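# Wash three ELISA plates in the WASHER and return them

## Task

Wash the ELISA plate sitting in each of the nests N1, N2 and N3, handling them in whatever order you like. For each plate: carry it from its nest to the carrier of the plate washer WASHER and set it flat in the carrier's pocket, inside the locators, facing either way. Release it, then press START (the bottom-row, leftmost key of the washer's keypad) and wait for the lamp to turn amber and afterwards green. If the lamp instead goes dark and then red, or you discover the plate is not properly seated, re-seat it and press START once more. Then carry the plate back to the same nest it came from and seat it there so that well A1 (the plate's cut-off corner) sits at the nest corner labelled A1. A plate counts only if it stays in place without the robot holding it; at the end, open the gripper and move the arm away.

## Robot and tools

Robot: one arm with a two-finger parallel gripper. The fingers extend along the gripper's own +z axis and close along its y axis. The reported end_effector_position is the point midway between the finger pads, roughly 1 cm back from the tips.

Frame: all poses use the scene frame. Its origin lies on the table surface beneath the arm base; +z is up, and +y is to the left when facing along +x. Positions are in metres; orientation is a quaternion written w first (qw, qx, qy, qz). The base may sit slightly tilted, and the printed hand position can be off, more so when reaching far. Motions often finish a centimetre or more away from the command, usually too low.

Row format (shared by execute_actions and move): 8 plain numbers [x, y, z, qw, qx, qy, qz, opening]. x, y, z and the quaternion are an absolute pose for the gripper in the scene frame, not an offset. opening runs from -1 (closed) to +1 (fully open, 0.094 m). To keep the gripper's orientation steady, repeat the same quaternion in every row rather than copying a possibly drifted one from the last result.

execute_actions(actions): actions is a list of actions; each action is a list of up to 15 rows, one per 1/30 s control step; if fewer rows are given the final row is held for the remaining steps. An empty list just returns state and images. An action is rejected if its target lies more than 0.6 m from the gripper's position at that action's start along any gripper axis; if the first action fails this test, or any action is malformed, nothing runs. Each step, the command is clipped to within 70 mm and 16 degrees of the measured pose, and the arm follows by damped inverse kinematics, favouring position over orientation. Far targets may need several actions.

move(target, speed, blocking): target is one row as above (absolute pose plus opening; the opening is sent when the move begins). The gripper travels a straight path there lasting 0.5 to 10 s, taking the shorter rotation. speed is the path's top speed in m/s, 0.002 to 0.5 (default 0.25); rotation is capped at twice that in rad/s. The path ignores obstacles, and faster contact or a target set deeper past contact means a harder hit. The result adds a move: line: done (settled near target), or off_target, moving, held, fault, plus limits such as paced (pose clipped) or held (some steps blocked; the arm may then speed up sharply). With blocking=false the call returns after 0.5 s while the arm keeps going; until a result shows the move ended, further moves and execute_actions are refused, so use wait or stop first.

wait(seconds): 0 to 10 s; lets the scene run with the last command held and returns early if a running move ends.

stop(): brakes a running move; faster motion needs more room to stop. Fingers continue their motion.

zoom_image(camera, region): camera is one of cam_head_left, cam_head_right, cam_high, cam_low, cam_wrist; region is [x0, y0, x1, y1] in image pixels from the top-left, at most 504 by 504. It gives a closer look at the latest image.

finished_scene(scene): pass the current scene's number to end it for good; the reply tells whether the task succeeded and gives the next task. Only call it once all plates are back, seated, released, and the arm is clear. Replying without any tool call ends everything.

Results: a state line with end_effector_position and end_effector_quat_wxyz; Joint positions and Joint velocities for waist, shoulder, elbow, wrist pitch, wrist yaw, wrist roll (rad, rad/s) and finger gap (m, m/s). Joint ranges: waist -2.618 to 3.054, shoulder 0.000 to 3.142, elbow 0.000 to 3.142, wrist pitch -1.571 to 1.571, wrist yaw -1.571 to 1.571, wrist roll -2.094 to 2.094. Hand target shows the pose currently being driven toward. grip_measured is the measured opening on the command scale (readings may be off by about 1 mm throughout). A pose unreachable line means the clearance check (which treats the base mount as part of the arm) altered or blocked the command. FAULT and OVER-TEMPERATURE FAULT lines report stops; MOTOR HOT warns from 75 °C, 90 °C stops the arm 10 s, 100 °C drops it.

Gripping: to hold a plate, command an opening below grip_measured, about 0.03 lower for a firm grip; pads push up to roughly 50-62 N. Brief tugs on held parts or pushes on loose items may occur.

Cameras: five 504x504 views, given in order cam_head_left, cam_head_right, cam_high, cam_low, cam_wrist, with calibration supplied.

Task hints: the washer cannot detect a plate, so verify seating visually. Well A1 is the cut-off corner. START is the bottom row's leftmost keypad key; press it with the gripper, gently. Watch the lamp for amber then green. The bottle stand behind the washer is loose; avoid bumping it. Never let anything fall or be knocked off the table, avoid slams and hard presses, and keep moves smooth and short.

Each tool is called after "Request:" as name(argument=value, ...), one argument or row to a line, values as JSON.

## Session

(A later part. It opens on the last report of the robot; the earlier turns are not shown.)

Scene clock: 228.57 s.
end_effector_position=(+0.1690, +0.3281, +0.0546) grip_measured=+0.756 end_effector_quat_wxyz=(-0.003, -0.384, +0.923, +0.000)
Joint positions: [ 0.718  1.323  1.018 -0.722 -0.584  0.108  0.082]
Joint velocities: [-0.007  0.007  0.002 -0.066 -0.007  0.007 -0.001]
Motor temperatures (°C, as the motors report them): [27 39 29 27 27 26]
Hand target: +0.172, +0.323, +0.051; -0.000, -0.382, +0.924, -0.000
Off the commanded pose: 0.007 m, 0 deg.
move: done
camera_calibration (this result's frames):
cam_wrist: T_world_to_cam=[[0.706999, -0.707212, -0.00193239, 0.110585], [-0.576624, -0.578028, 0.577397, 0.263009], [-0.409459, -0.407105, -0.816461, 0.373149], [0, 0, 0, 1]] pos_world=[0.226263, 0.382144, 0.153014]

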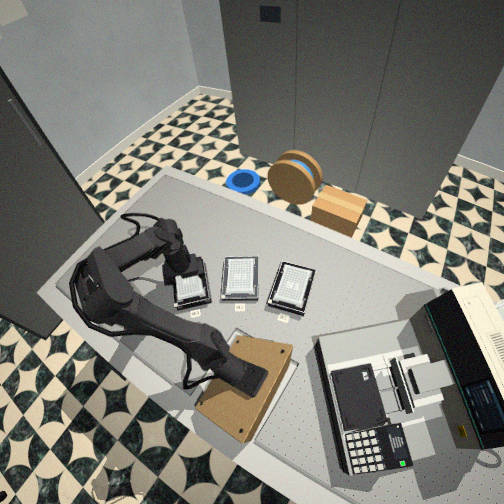

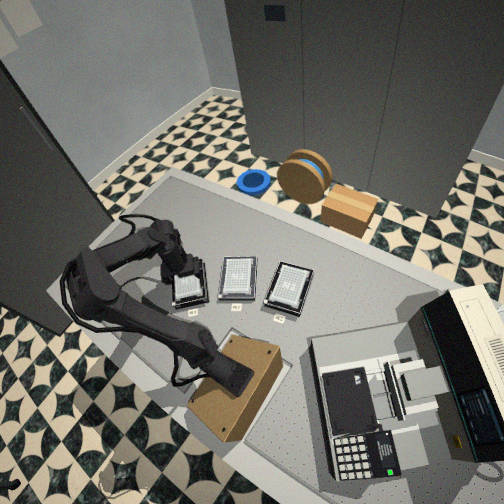

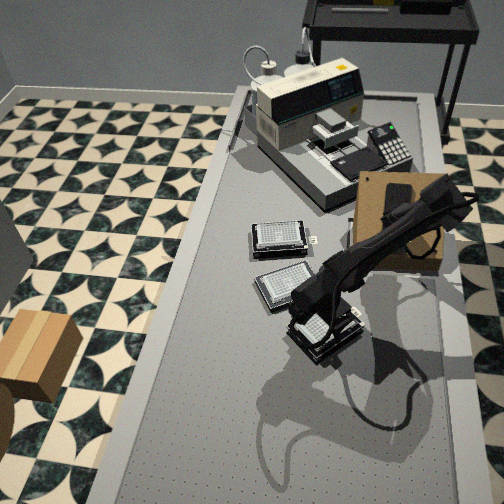

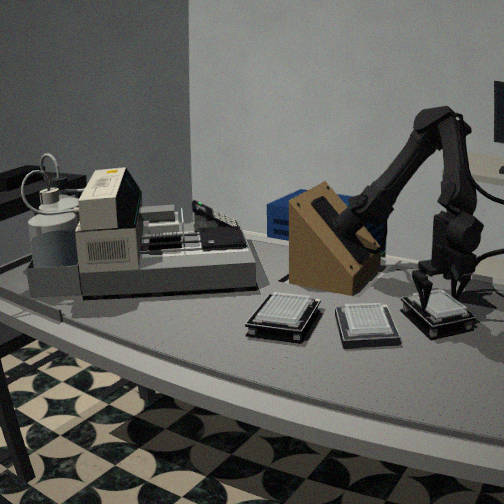

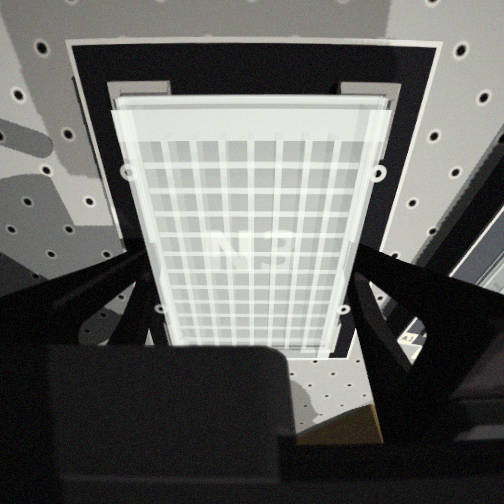

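Lift and do a continuous descent.

Request:
move(
  target=[0.1725,0.326,0.095,0,-0.382,0.924,0,0.71],
  speed=0.05,
)

Request:
move(
  target=[0.1727,0.3263,0.050,0,-0.382,0.924,0,0.71],
  speed=0.025,
)

Request:
zoom_image(
  camera="cam_wrist",
  region=[60,0,450,200],
)

Scene clock: 235.37 s.
end_effector_position=(+0.1693, +0.3178, +0.0810) grip_measured=+0.756 end_effector_quat_wxyz=(-0.020, -0.375, +0.927, -0.006)
Joint positions: [ 0.629  1.307  1.075 -0.894 -0.63   0.009  0.082]
Joint velocities: [-0.002 -0.002  0.007 -0.022  0.051 -0.066  0.   ]
Motor temperatures (°C, as the motors report them): [27 39 29 27 27 26]
Hand target: +0.173, +0.327, +0.095; -0.000, -0.382, +0.924, +0.001
Off the commanded pose: 0.017 m, 3 deg.
move: off_target
camera_calibration (this result's frames):
cam_wrist: T_world_to_cam=[[0.692072, -0.721823, -0.00258952, 0.110331], [-0.572972, -0.551531, 0.606231, 0.230555], [-0.43902, -0.418072, -0.795284, 0.397379], [0, 0, 0, 1]] pos_world=[0.230202, 0.372931, 0.176545]

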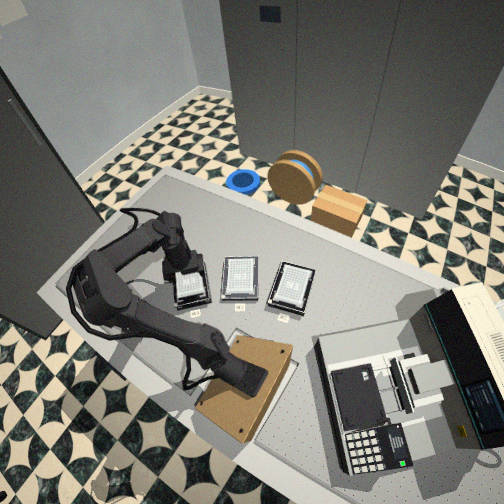

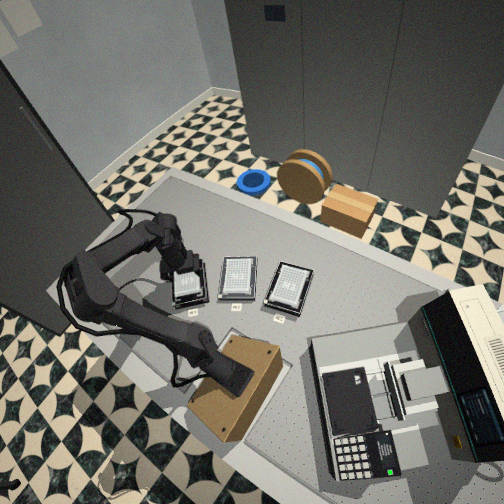

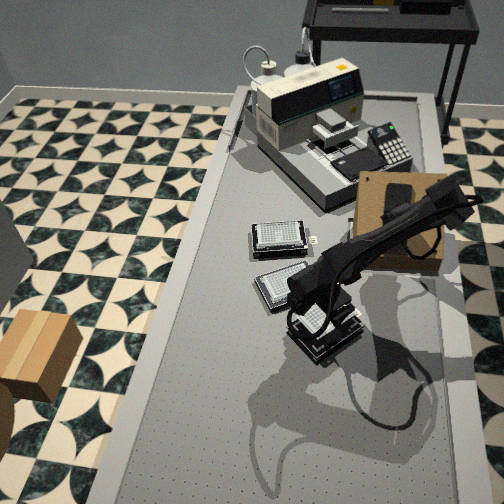

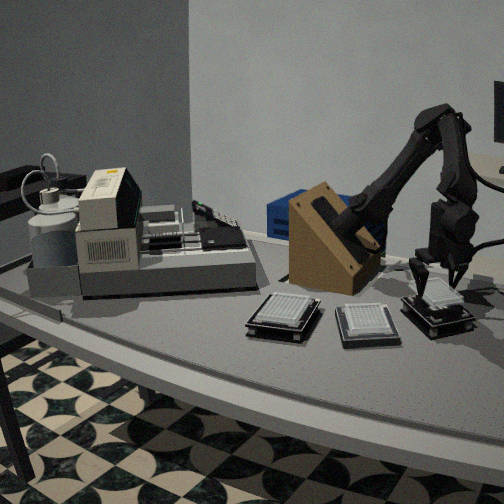

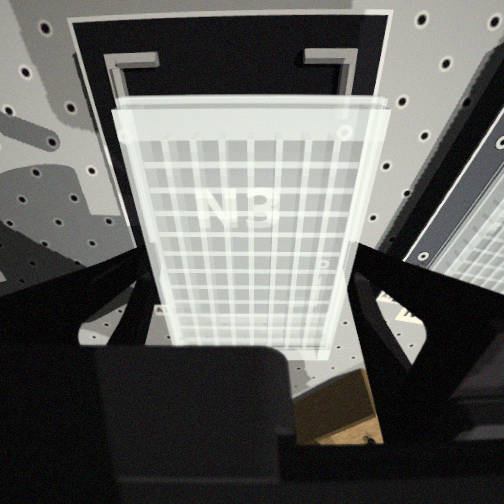

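Scene clock: 236.90 s.
end_effector_position=(+0.1658, +0.3238, +0.0548) grip_measured=+0.756 end_effector_quat_wxyz=(-0.012, -0.381, +0.925, -0.001)
Joint positions: [ 0.713  1.323  1.015 -0.743 -0.592  0.1    0.082]
Joint velocities: [-0.012 -0.002  0.012  0.007 -0.037  0.007 -0.001]
Motor temperatures (°C, as the motors report them): [27 39 29 27 27 26]
Hand target: +0.172, +0.325, +0.050; -0.000, -0.382, +0.924, -0.001
Off the commanded pose: 0.009 m, 1 deg.
move: done
camera_calibration (this result's frames):
cam_wrist: T_world_to_cam=[[0.701545, -0.712604, -0.00559908, 0.112641], [-0.571984, -0.567759, 0.592017, 0.25372], [-0.425052, -0.412123, -0.805906, 0.3739], [0, 0, 0, 1]] pos_world=[0.225028, 0.378413, 0.151753]

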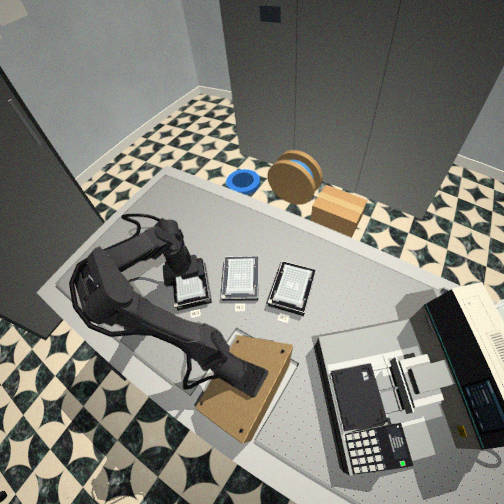

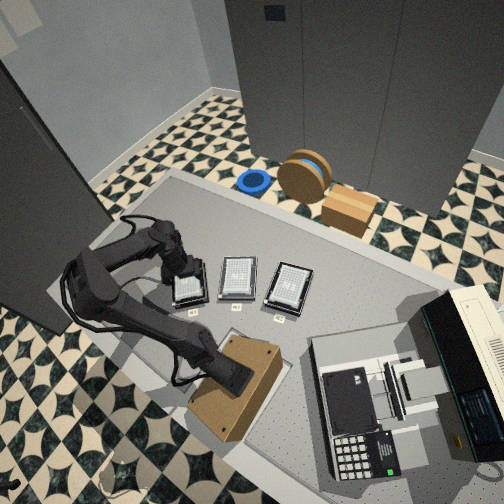

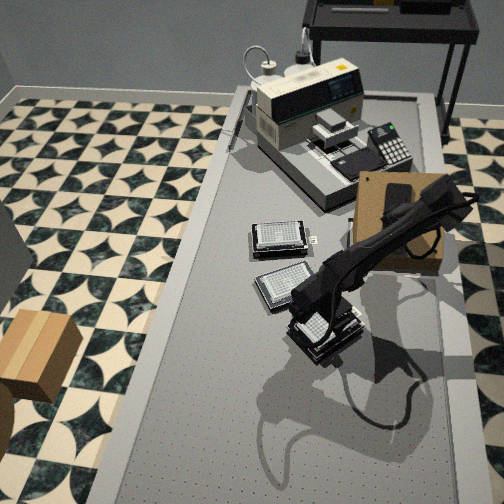

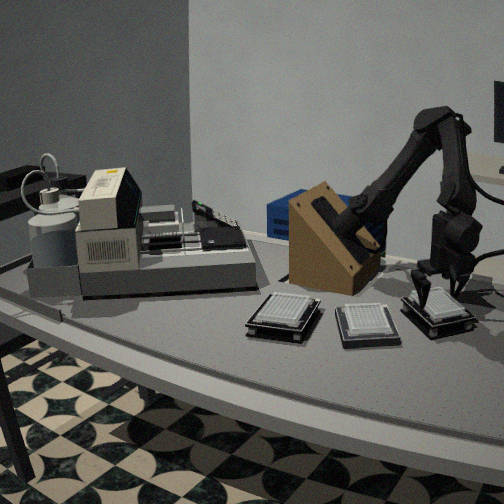

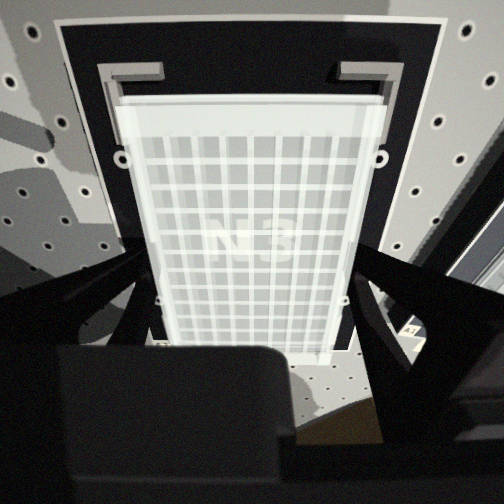

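Region (60, 0, 450, 200) of cam_wrist's 504x504 image, scaled by 1.292, with more detail than that image has; it fills the top 258 rows of this view, and the rest is white.

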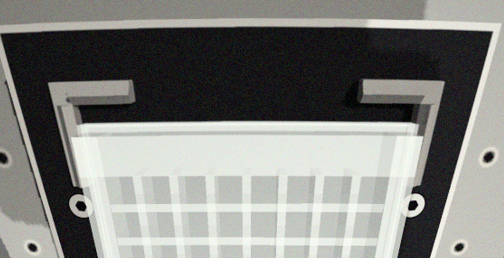

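Far end is between the side locators; slide forward ~4 mm with lighter pressure.

Request:
move(
  target=[0.175,0.329,0.054,0,-0.382,0.924,0,0.71],
  speed=0.01,
)

Request:
zoom_image(
  camera="cam_wrist",
  region=[60,0,450,200],
)

Scene clock: 242.47 s.
end_effector_position=(+0.1657, +0.3237, +0.0548) grip_measured=+0.756 end_effector_quat_wxyz=(-0.012, -0.381, +0.925, -0.001)
Joint positions: [ 0.713  1.323  1.015 -0.744 -0.592  0.099  0.082]
Joint velocities: [-0.007 -0.022  0.002 -0.066  0.007 -0.037 -0.   ]
Motor temperatures (°C, as the motors report them): [27 39 29 27 27 26]
Hand target: +0.175, +0.329, +0.054; -0.000, -0.382, +0.924, +0.000
Off the commanded pose: 0.011 m, 1 deg.
move: off_target
camera_calibration (this result's frames):
cam_wrist: T_world_to_cam=[[0.701515, -0.712633, -0.0055328, 0.112635], [-0.571768, -0.567447, 0.592524, 0.253419], [-0.425392, -0.412501, -0.805534, 0.373963], [0, 0, 0, 1]] pos_world=[0.224963, 0.37833, 0.151706]

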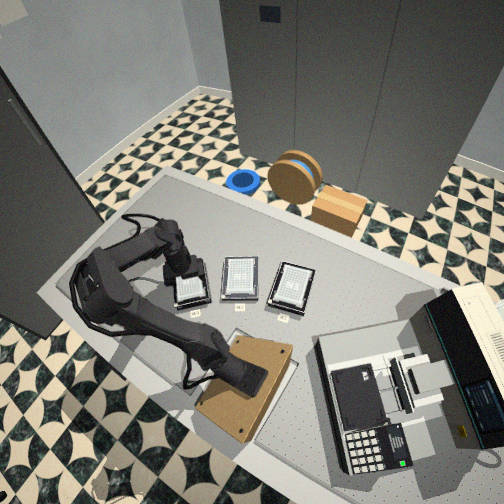

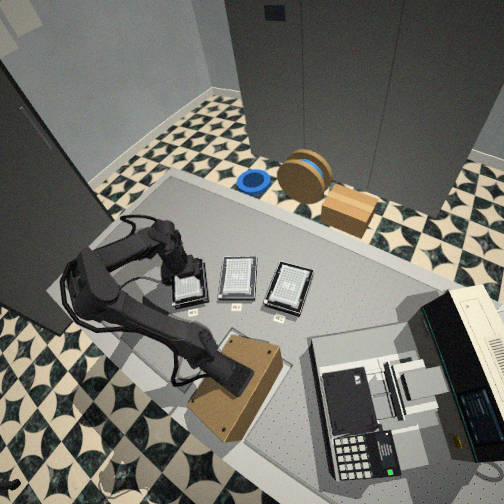

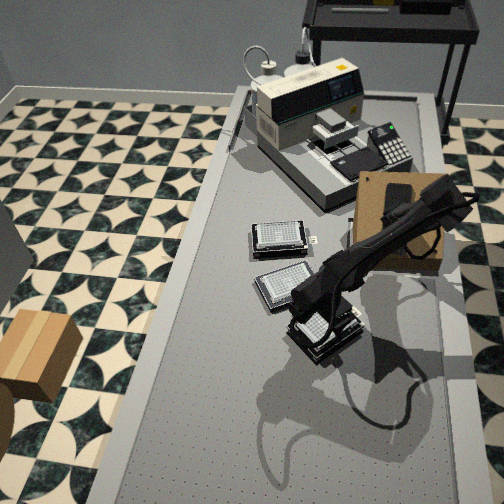

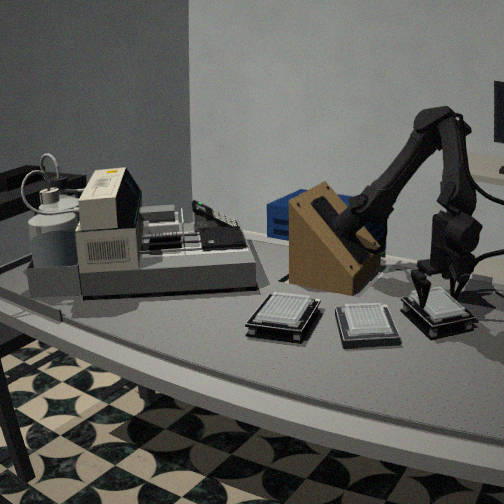

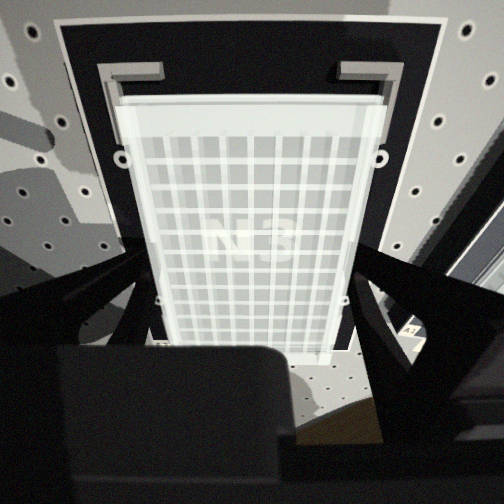

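Region (60, 0, 450, 200) of cam_wrist's 504x504 image, scaled by 1.292, with more detail than that image has; it fills the top 258 rows of this view, and the rest is white.

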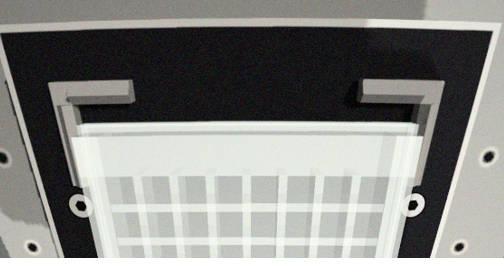

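Request:
execute_actions(
  actions=[
    [[0.176,0.330,0.056,0.012,-0.382,0.924,0.004,0.71]],
    [[0.176,0.330,0.056,0.012,-0.382,0.924,0.004,0.71]],
  ],
)

Request:
zoom_image(
  camera="cam_wrist",
  region=[60,0,450,200],
)

Scene clock: 247.10 s.
end_effector_position=(+0.1658, +0.3238, +0.0548) grip_measured=+0.756 end_effector_quat_wxyz=(-0.012, -0.380, +0.925, -0.001)
Joint positions: [ 0.713  1.323  1.015 -0.743 -0.592  0.101  0.082]
Joint velocities: [-0.002  0.012 -0.017 -0.007  0.007 -0.051  0.001]
Motor temperatures (°C, as the motors report them): [27 38 29 27 27 26]
Hand target: +0.176, +0.330, +0.056; +0.012, -0.382, +0.924, +0.004
Off the commanded pose: 0.012 m, 3 deg.
camera_calibration (this result's frames):
cam_wrist: T_world_to_cam=[[0.700457, -0.713673, -0.00556357, 0.113166], [-0.57286, -0.566867, 0.592025, 0.253575], [-0.425666, -0.411501, -0.8059, 0.3738], [0, 0, 0, 1]] pos_world=[0.225109, 0.378326, 0.151752]

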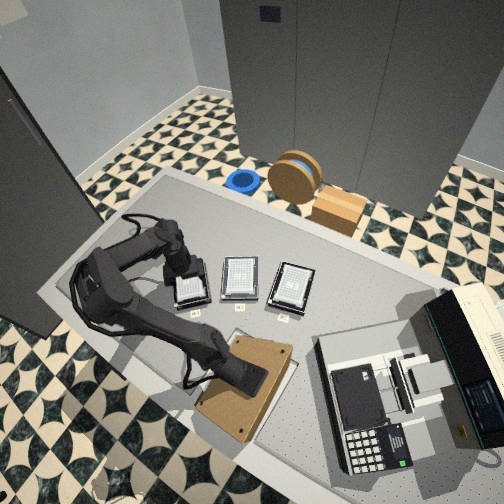

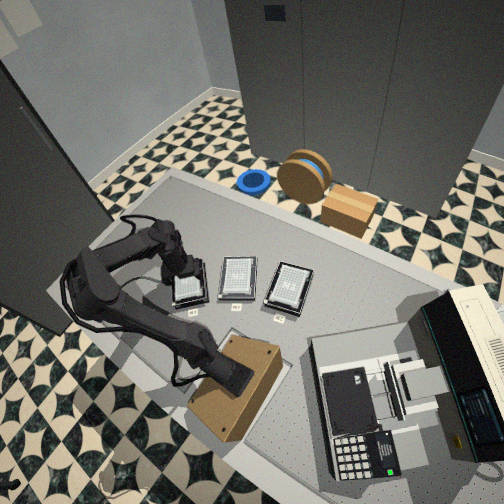

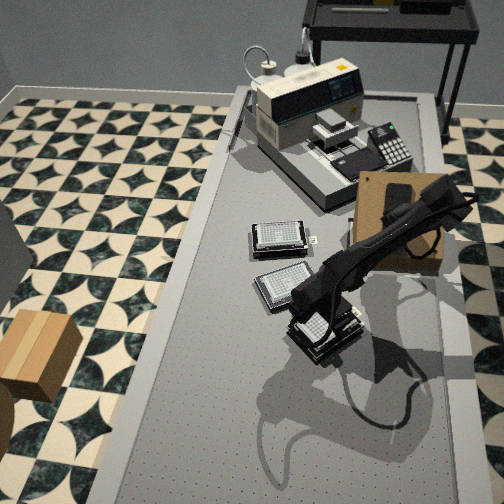

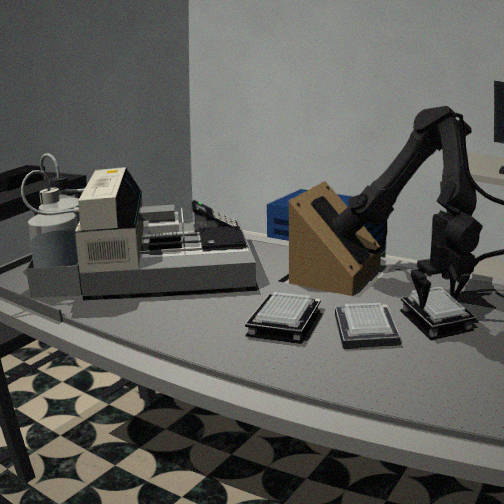

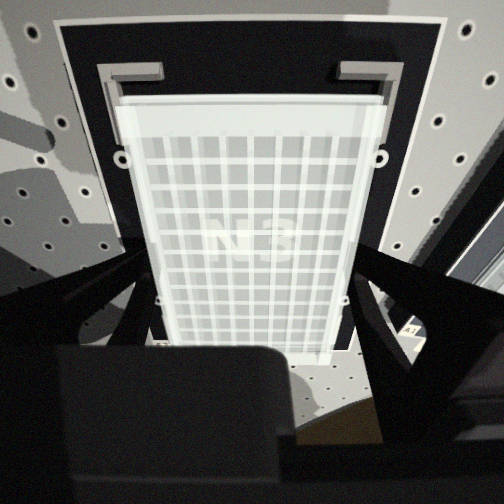

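Region (60, 0, 450, 200) of cam_wrist's 504x504 image, scaled by 1.292, with more detail than that image has; it fills the top 258 rows of this view, and the rest is white.

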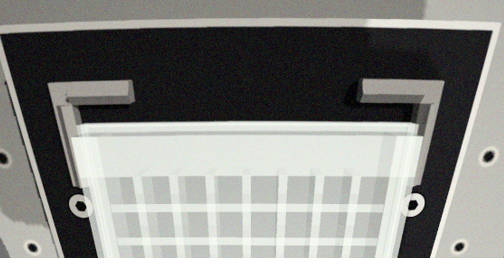

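Request:
move(
  target=[0.1725,0.328,0.105,0,-0.382,0.924,0,0.71],
  speed=0.05,
)

Request:
move(
  target=[0.1725,0.326,0.068,0,-0.382,0.924,0,0.71],
  speed=0.04,
)

Request:
move(
  target=[0.1727,0.3267,0.058,0,-0.382,0.924,0,0.71],
  speed=0.03,
)

Request:
zoom_image(
  camera="cam_wrist",
  region=[60,0,450,200],
)

Scene clock: 254.30 s.
end_effector_position=(+0.1699, +0.3198, +0.0906) grip_measured=+0.756 end_effector_quat_wxyz=(-0.020, -0.374, +0.927, -0.006)
Joint positions: [ 0.607  1.303  1.107 -0.945 -0.64  -0.014  0.082]
Joint velocities: [-0.007 -0.027 -0.017 -0.066  0.037 -0.037 -0.   ]
Motor temperatures (°C, as the motors report them): [27 39 29 28 27 26]
Hand target: +0.173, +0.329, +0.105; +0.000, -0.381, +0.924, +0.002
Off the commanded pose: 0.017 m, 3 deg.
move: off_target
camera_calibration (this result's frames):
cam_wrist: T_world_to_cam=[[0.690624, -0.723206, -0.00337781, 0.112129], [-0.573254, -0.550262, 0.607117, 0.225827], [-0.44093, -0.417353, -0.794605, 0.406108], [0, 0, 0, 1]] pos_world=[0.231082, 0.374847, 0.185971]

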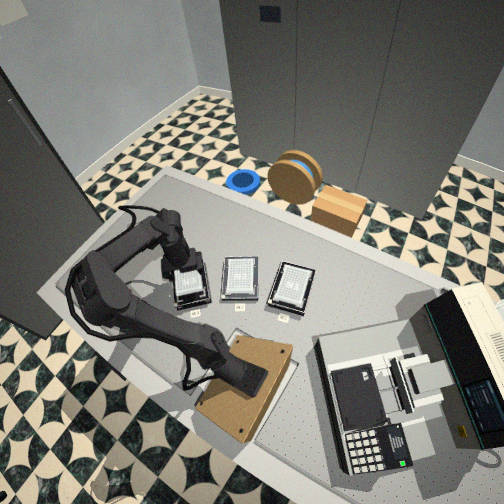

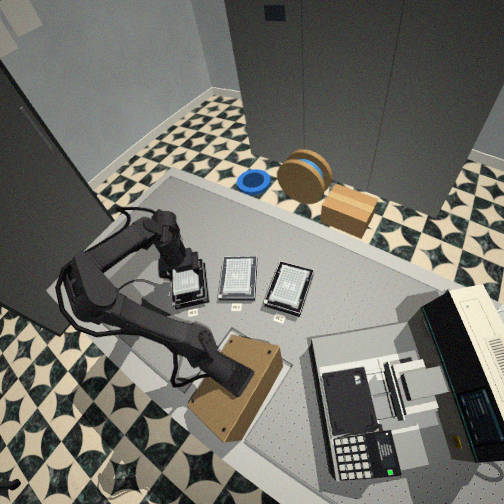

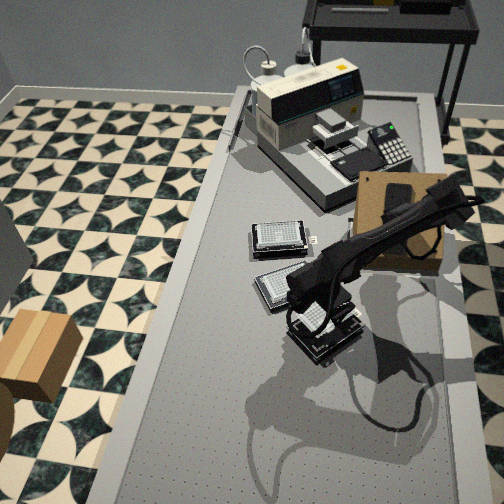

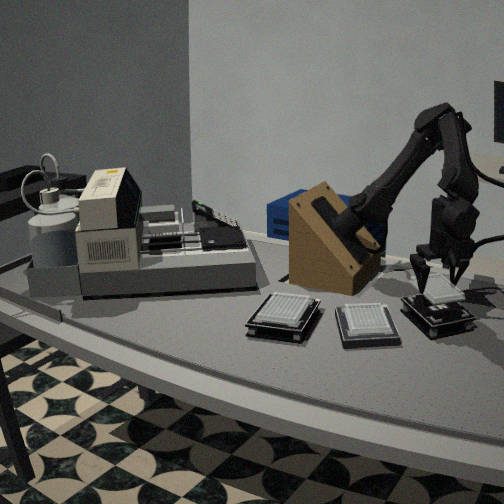

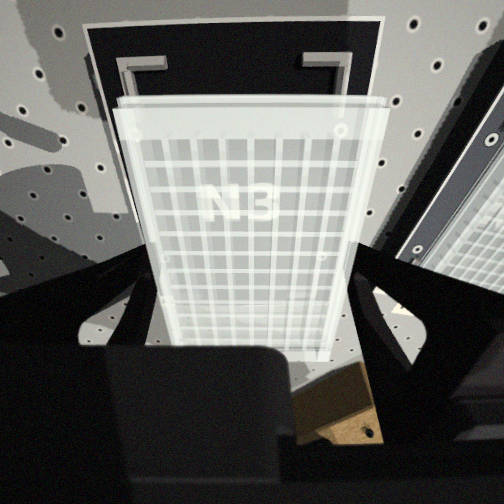

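Scene clock: 255.40 s.
end_effector_position=(+0.1687, +0.3252, +0.0697) grip_measured=+0.756 end_effector_quat_wxyz=(-0.007, -0.381, +0.924, -0.000)
Joint positions: [ 0.676  1.303  1.045 -0.804 -0.608  0.065  0.082]
Joint velocities: [-0.022  0.022  0.007  0.022  0.022 -0.007  0.001]
Motor temperatures (°C, as the motors report them): [27 39 29 28 27 26]
Hand target: +0.172, +0.325, +0.068; -0.000, -0.382, +0.924, -0.001
Off the commanded pose: 0.004 m, 1 deg.
move: done
camera_calibration (this result's frames):
cam_wrist: T_world_to_cam=[[0.70224, -0.71193, -0.00389695, 0.111231], [-0.576202, -0.571557, 0.584221, 0.249789], [-0.418152, -0.408018, -0.811585, 0.385529], [0, 0, 0, 1]] pos_world=[0.227027, 0.37926, 0.167391]

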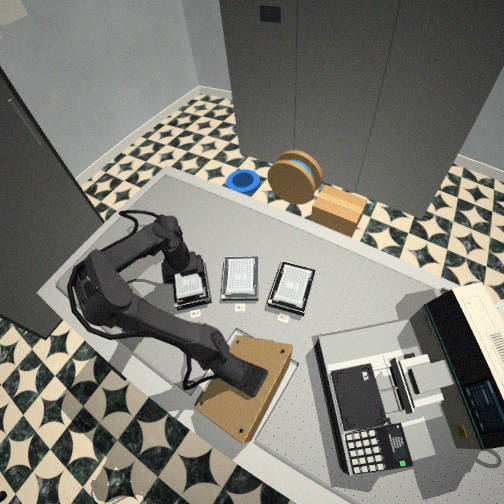

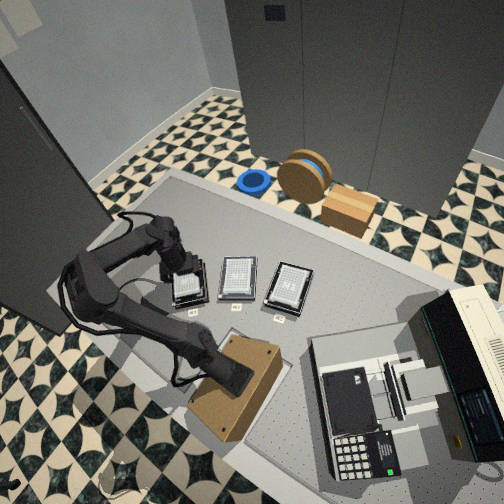

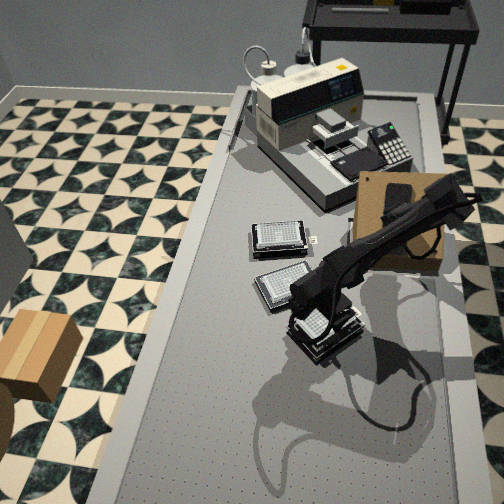

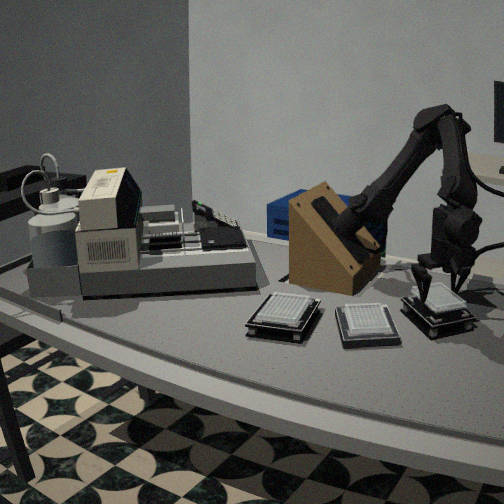

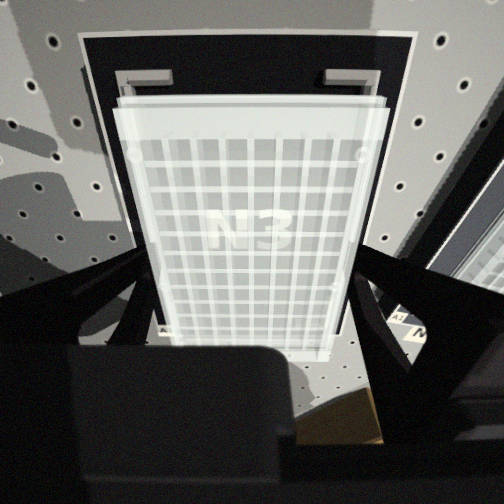

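Scene clock: 256.23 s.
end_effector_position=(+0.1687, +0.3262, +0.0605) grip_measured=+0.756 end_effector_quat_wxyz=(-0.007, -0.381, +0.924, +0.000)
Joint positions: [ 0.699  1.317  1.029 -0.758 -0.598  0.09   0.082]
Joint velocities: [ 0.012 -0.022 -0.012  0.007 -0.037  0.037  0.   ]
Motor temperatures (°C, as the motors report them): [27 38 29 28 27 26]
Hand target: +0.172, +0.326, +0.058; -0.000, -0.382, +0.924, -0.000
Off the commanded pose: 0.005 m, 1 deg.
move: done
camera_calibration (this result's frames):
cam_wrist: T_world_to_cam=[[0.702485, -0.711683, -0.00481795, 0.111824], [-0.576182, -0.572683, 0.583137, 0.256187], [-0.417767, -0.406868, -0.81236, 0.378124], [0, 0, 0, 1]] pos_world=[0.227024, 0.380144, 0.158319]

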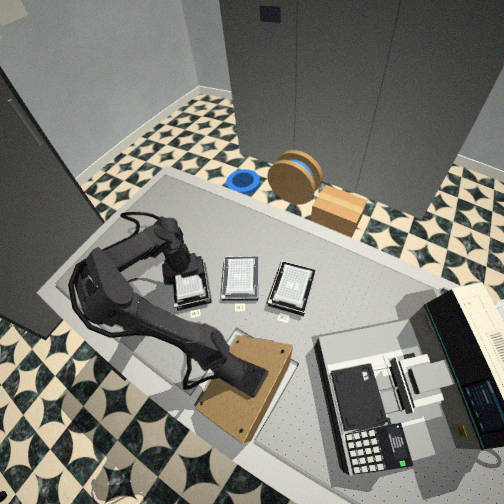

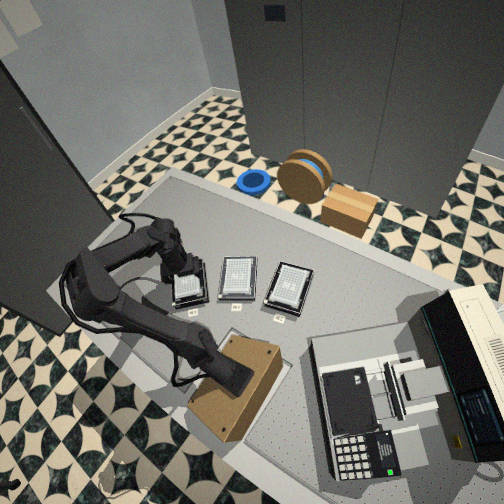

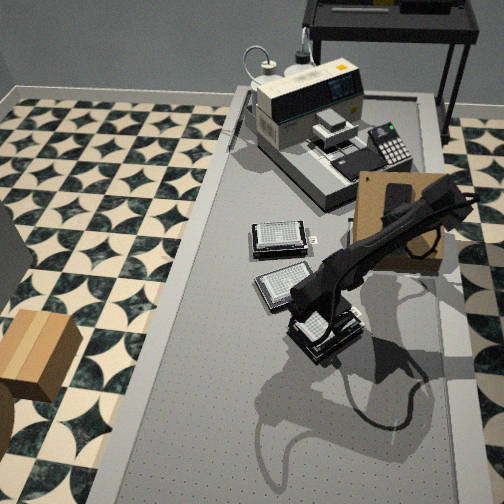

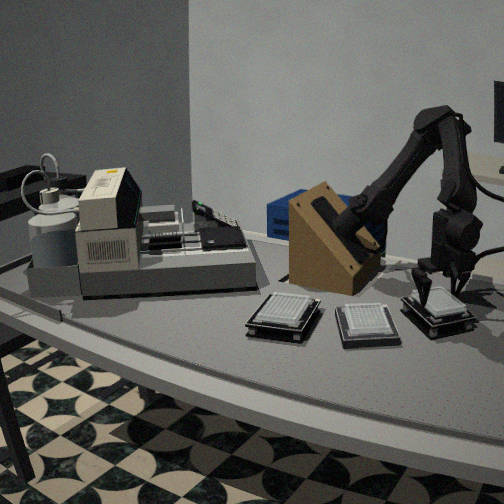

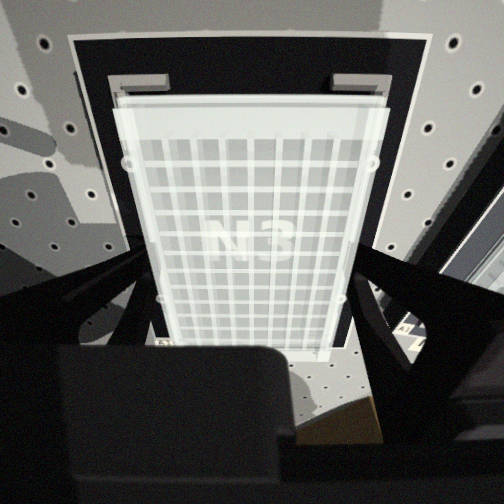

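Region (60, 0, 450, 200) of cam_wrist's 504x504 image, scaled by 1.292, with more detail than that image has; it fills the top 258 rows of this view, and the rest is white.

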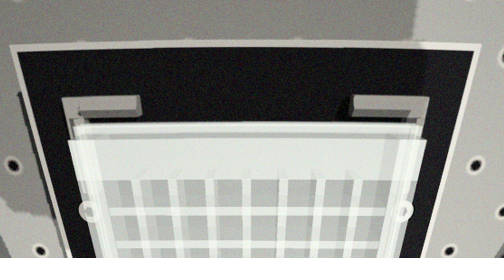

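Request:
execute_actions(
  actions=[
    [[0.1722,0.3263,0.057,0,-0.382,0.924,0,0.71],[0.1722,0.3263,0.0565,0,-0.382,0.924,0,0.71],[0.1722,0.3263,0.056,0,-0.382,0.924,0,0.71],[0.1722,0.3263,0.0555,0,-0.382,0.924,0,0.71],[0.1722,0.3263,0.055,0,-0.382,0.924,0,0.71],[0.1722,0.3263,0.0545,0,-0.382,0.924,0,0.71],[0.1722,0.3263,0.054,0,-0.382,0.924,0,0.71],[0.1722,0.3263,0.0535,0,-0.382,0.924,0,0.71],[0.1722,0.3263,0.053,0,-0.382,0.924,0,0.71],[0.1722,0.3263,0.0525,0,-0.382,0.924,0,0.71],[0.1722,0.3263,0.052,0,-0.382,0.924,0,0.71],[0.1722,0.3263,0.0515,0,-0.382,0.924,0,0.71],[0.1722,0.3263,0.051,0,-0.382,0.924,0,0.71],[0.1722,0.3263,0.0505,0,-0.382,0.924,0,0.71],[0.1722,0.3263,0.050,0,-0.382,0.924,0,0.71]],
    [[0.1722,0.3263,0.049,0,-0.382,0.924,0,0.71]],
  ],
)

Request:
zoom_image(
  camera="cam_wrist",
  region=[60,0,450,200],
)

Scene clock: 266.90 s.
end_effector_position=(+0.1686, +0.3267, +0.0527) grip_measured=+0.756 end_effector_quat_wxyz=(-0.006, -0.382, +0.924, +0.001)
Joint positions: [ 0.719  1.328  1.013 -0.718 -0.587  0.111  0.082]
Joint velocities: [ 0.002 -0.012  0.007 -0.007 -0.051  0.022 -0.   ]
Motor temperatures (°C, as the motors report them): [27 38 29 28 27 26]
Hand target: +0.172, +0.326, +0.049; -0.000, -0.382, +0.924, -0.000
Off the commanded pose: 0.005 m, 1 deg.
camera_calibration (this result's frames):
cam_wrist: T_world_to_cam=[[0.703266, -0.710915, -0.00404607, 0.111791], [-0.576813, -0.573915, 0.581299, 0.261599], [-0.415577, -0.406474, -0.81368, 0.371498], [0, 0, 0, 1]] pos_world=[0.226661, 0.380613, 0.150665]

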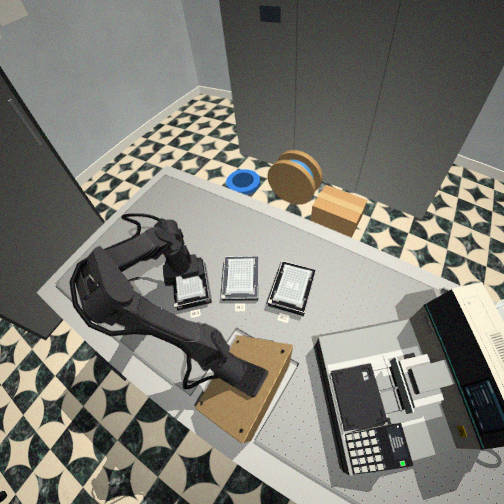

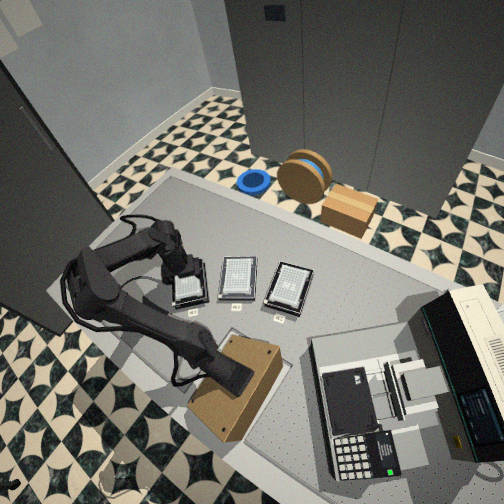

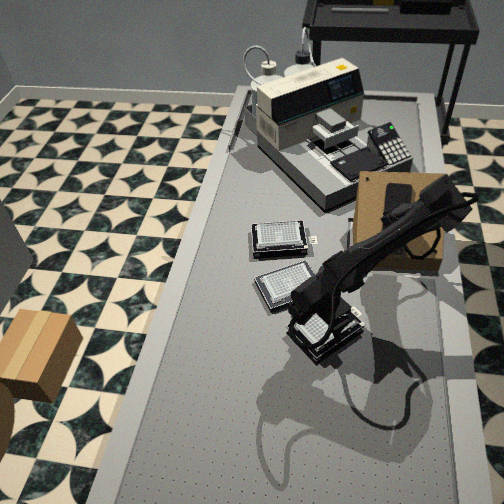

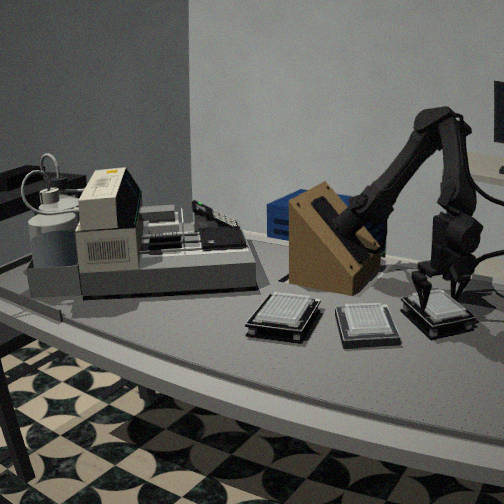

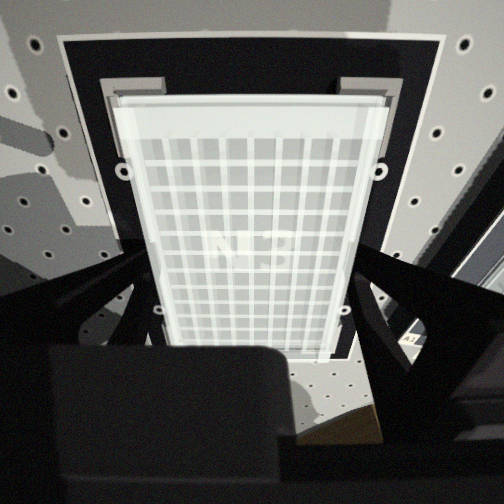

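Region (60, 0, 450, 200) of cam_wrist's 504x504 image, scaled by 1.292, with more detail than that image has; it fills the top 258 rows of this view, and the rest is white.

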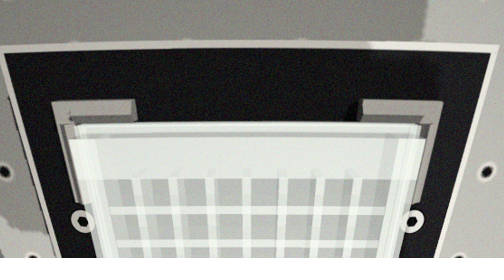

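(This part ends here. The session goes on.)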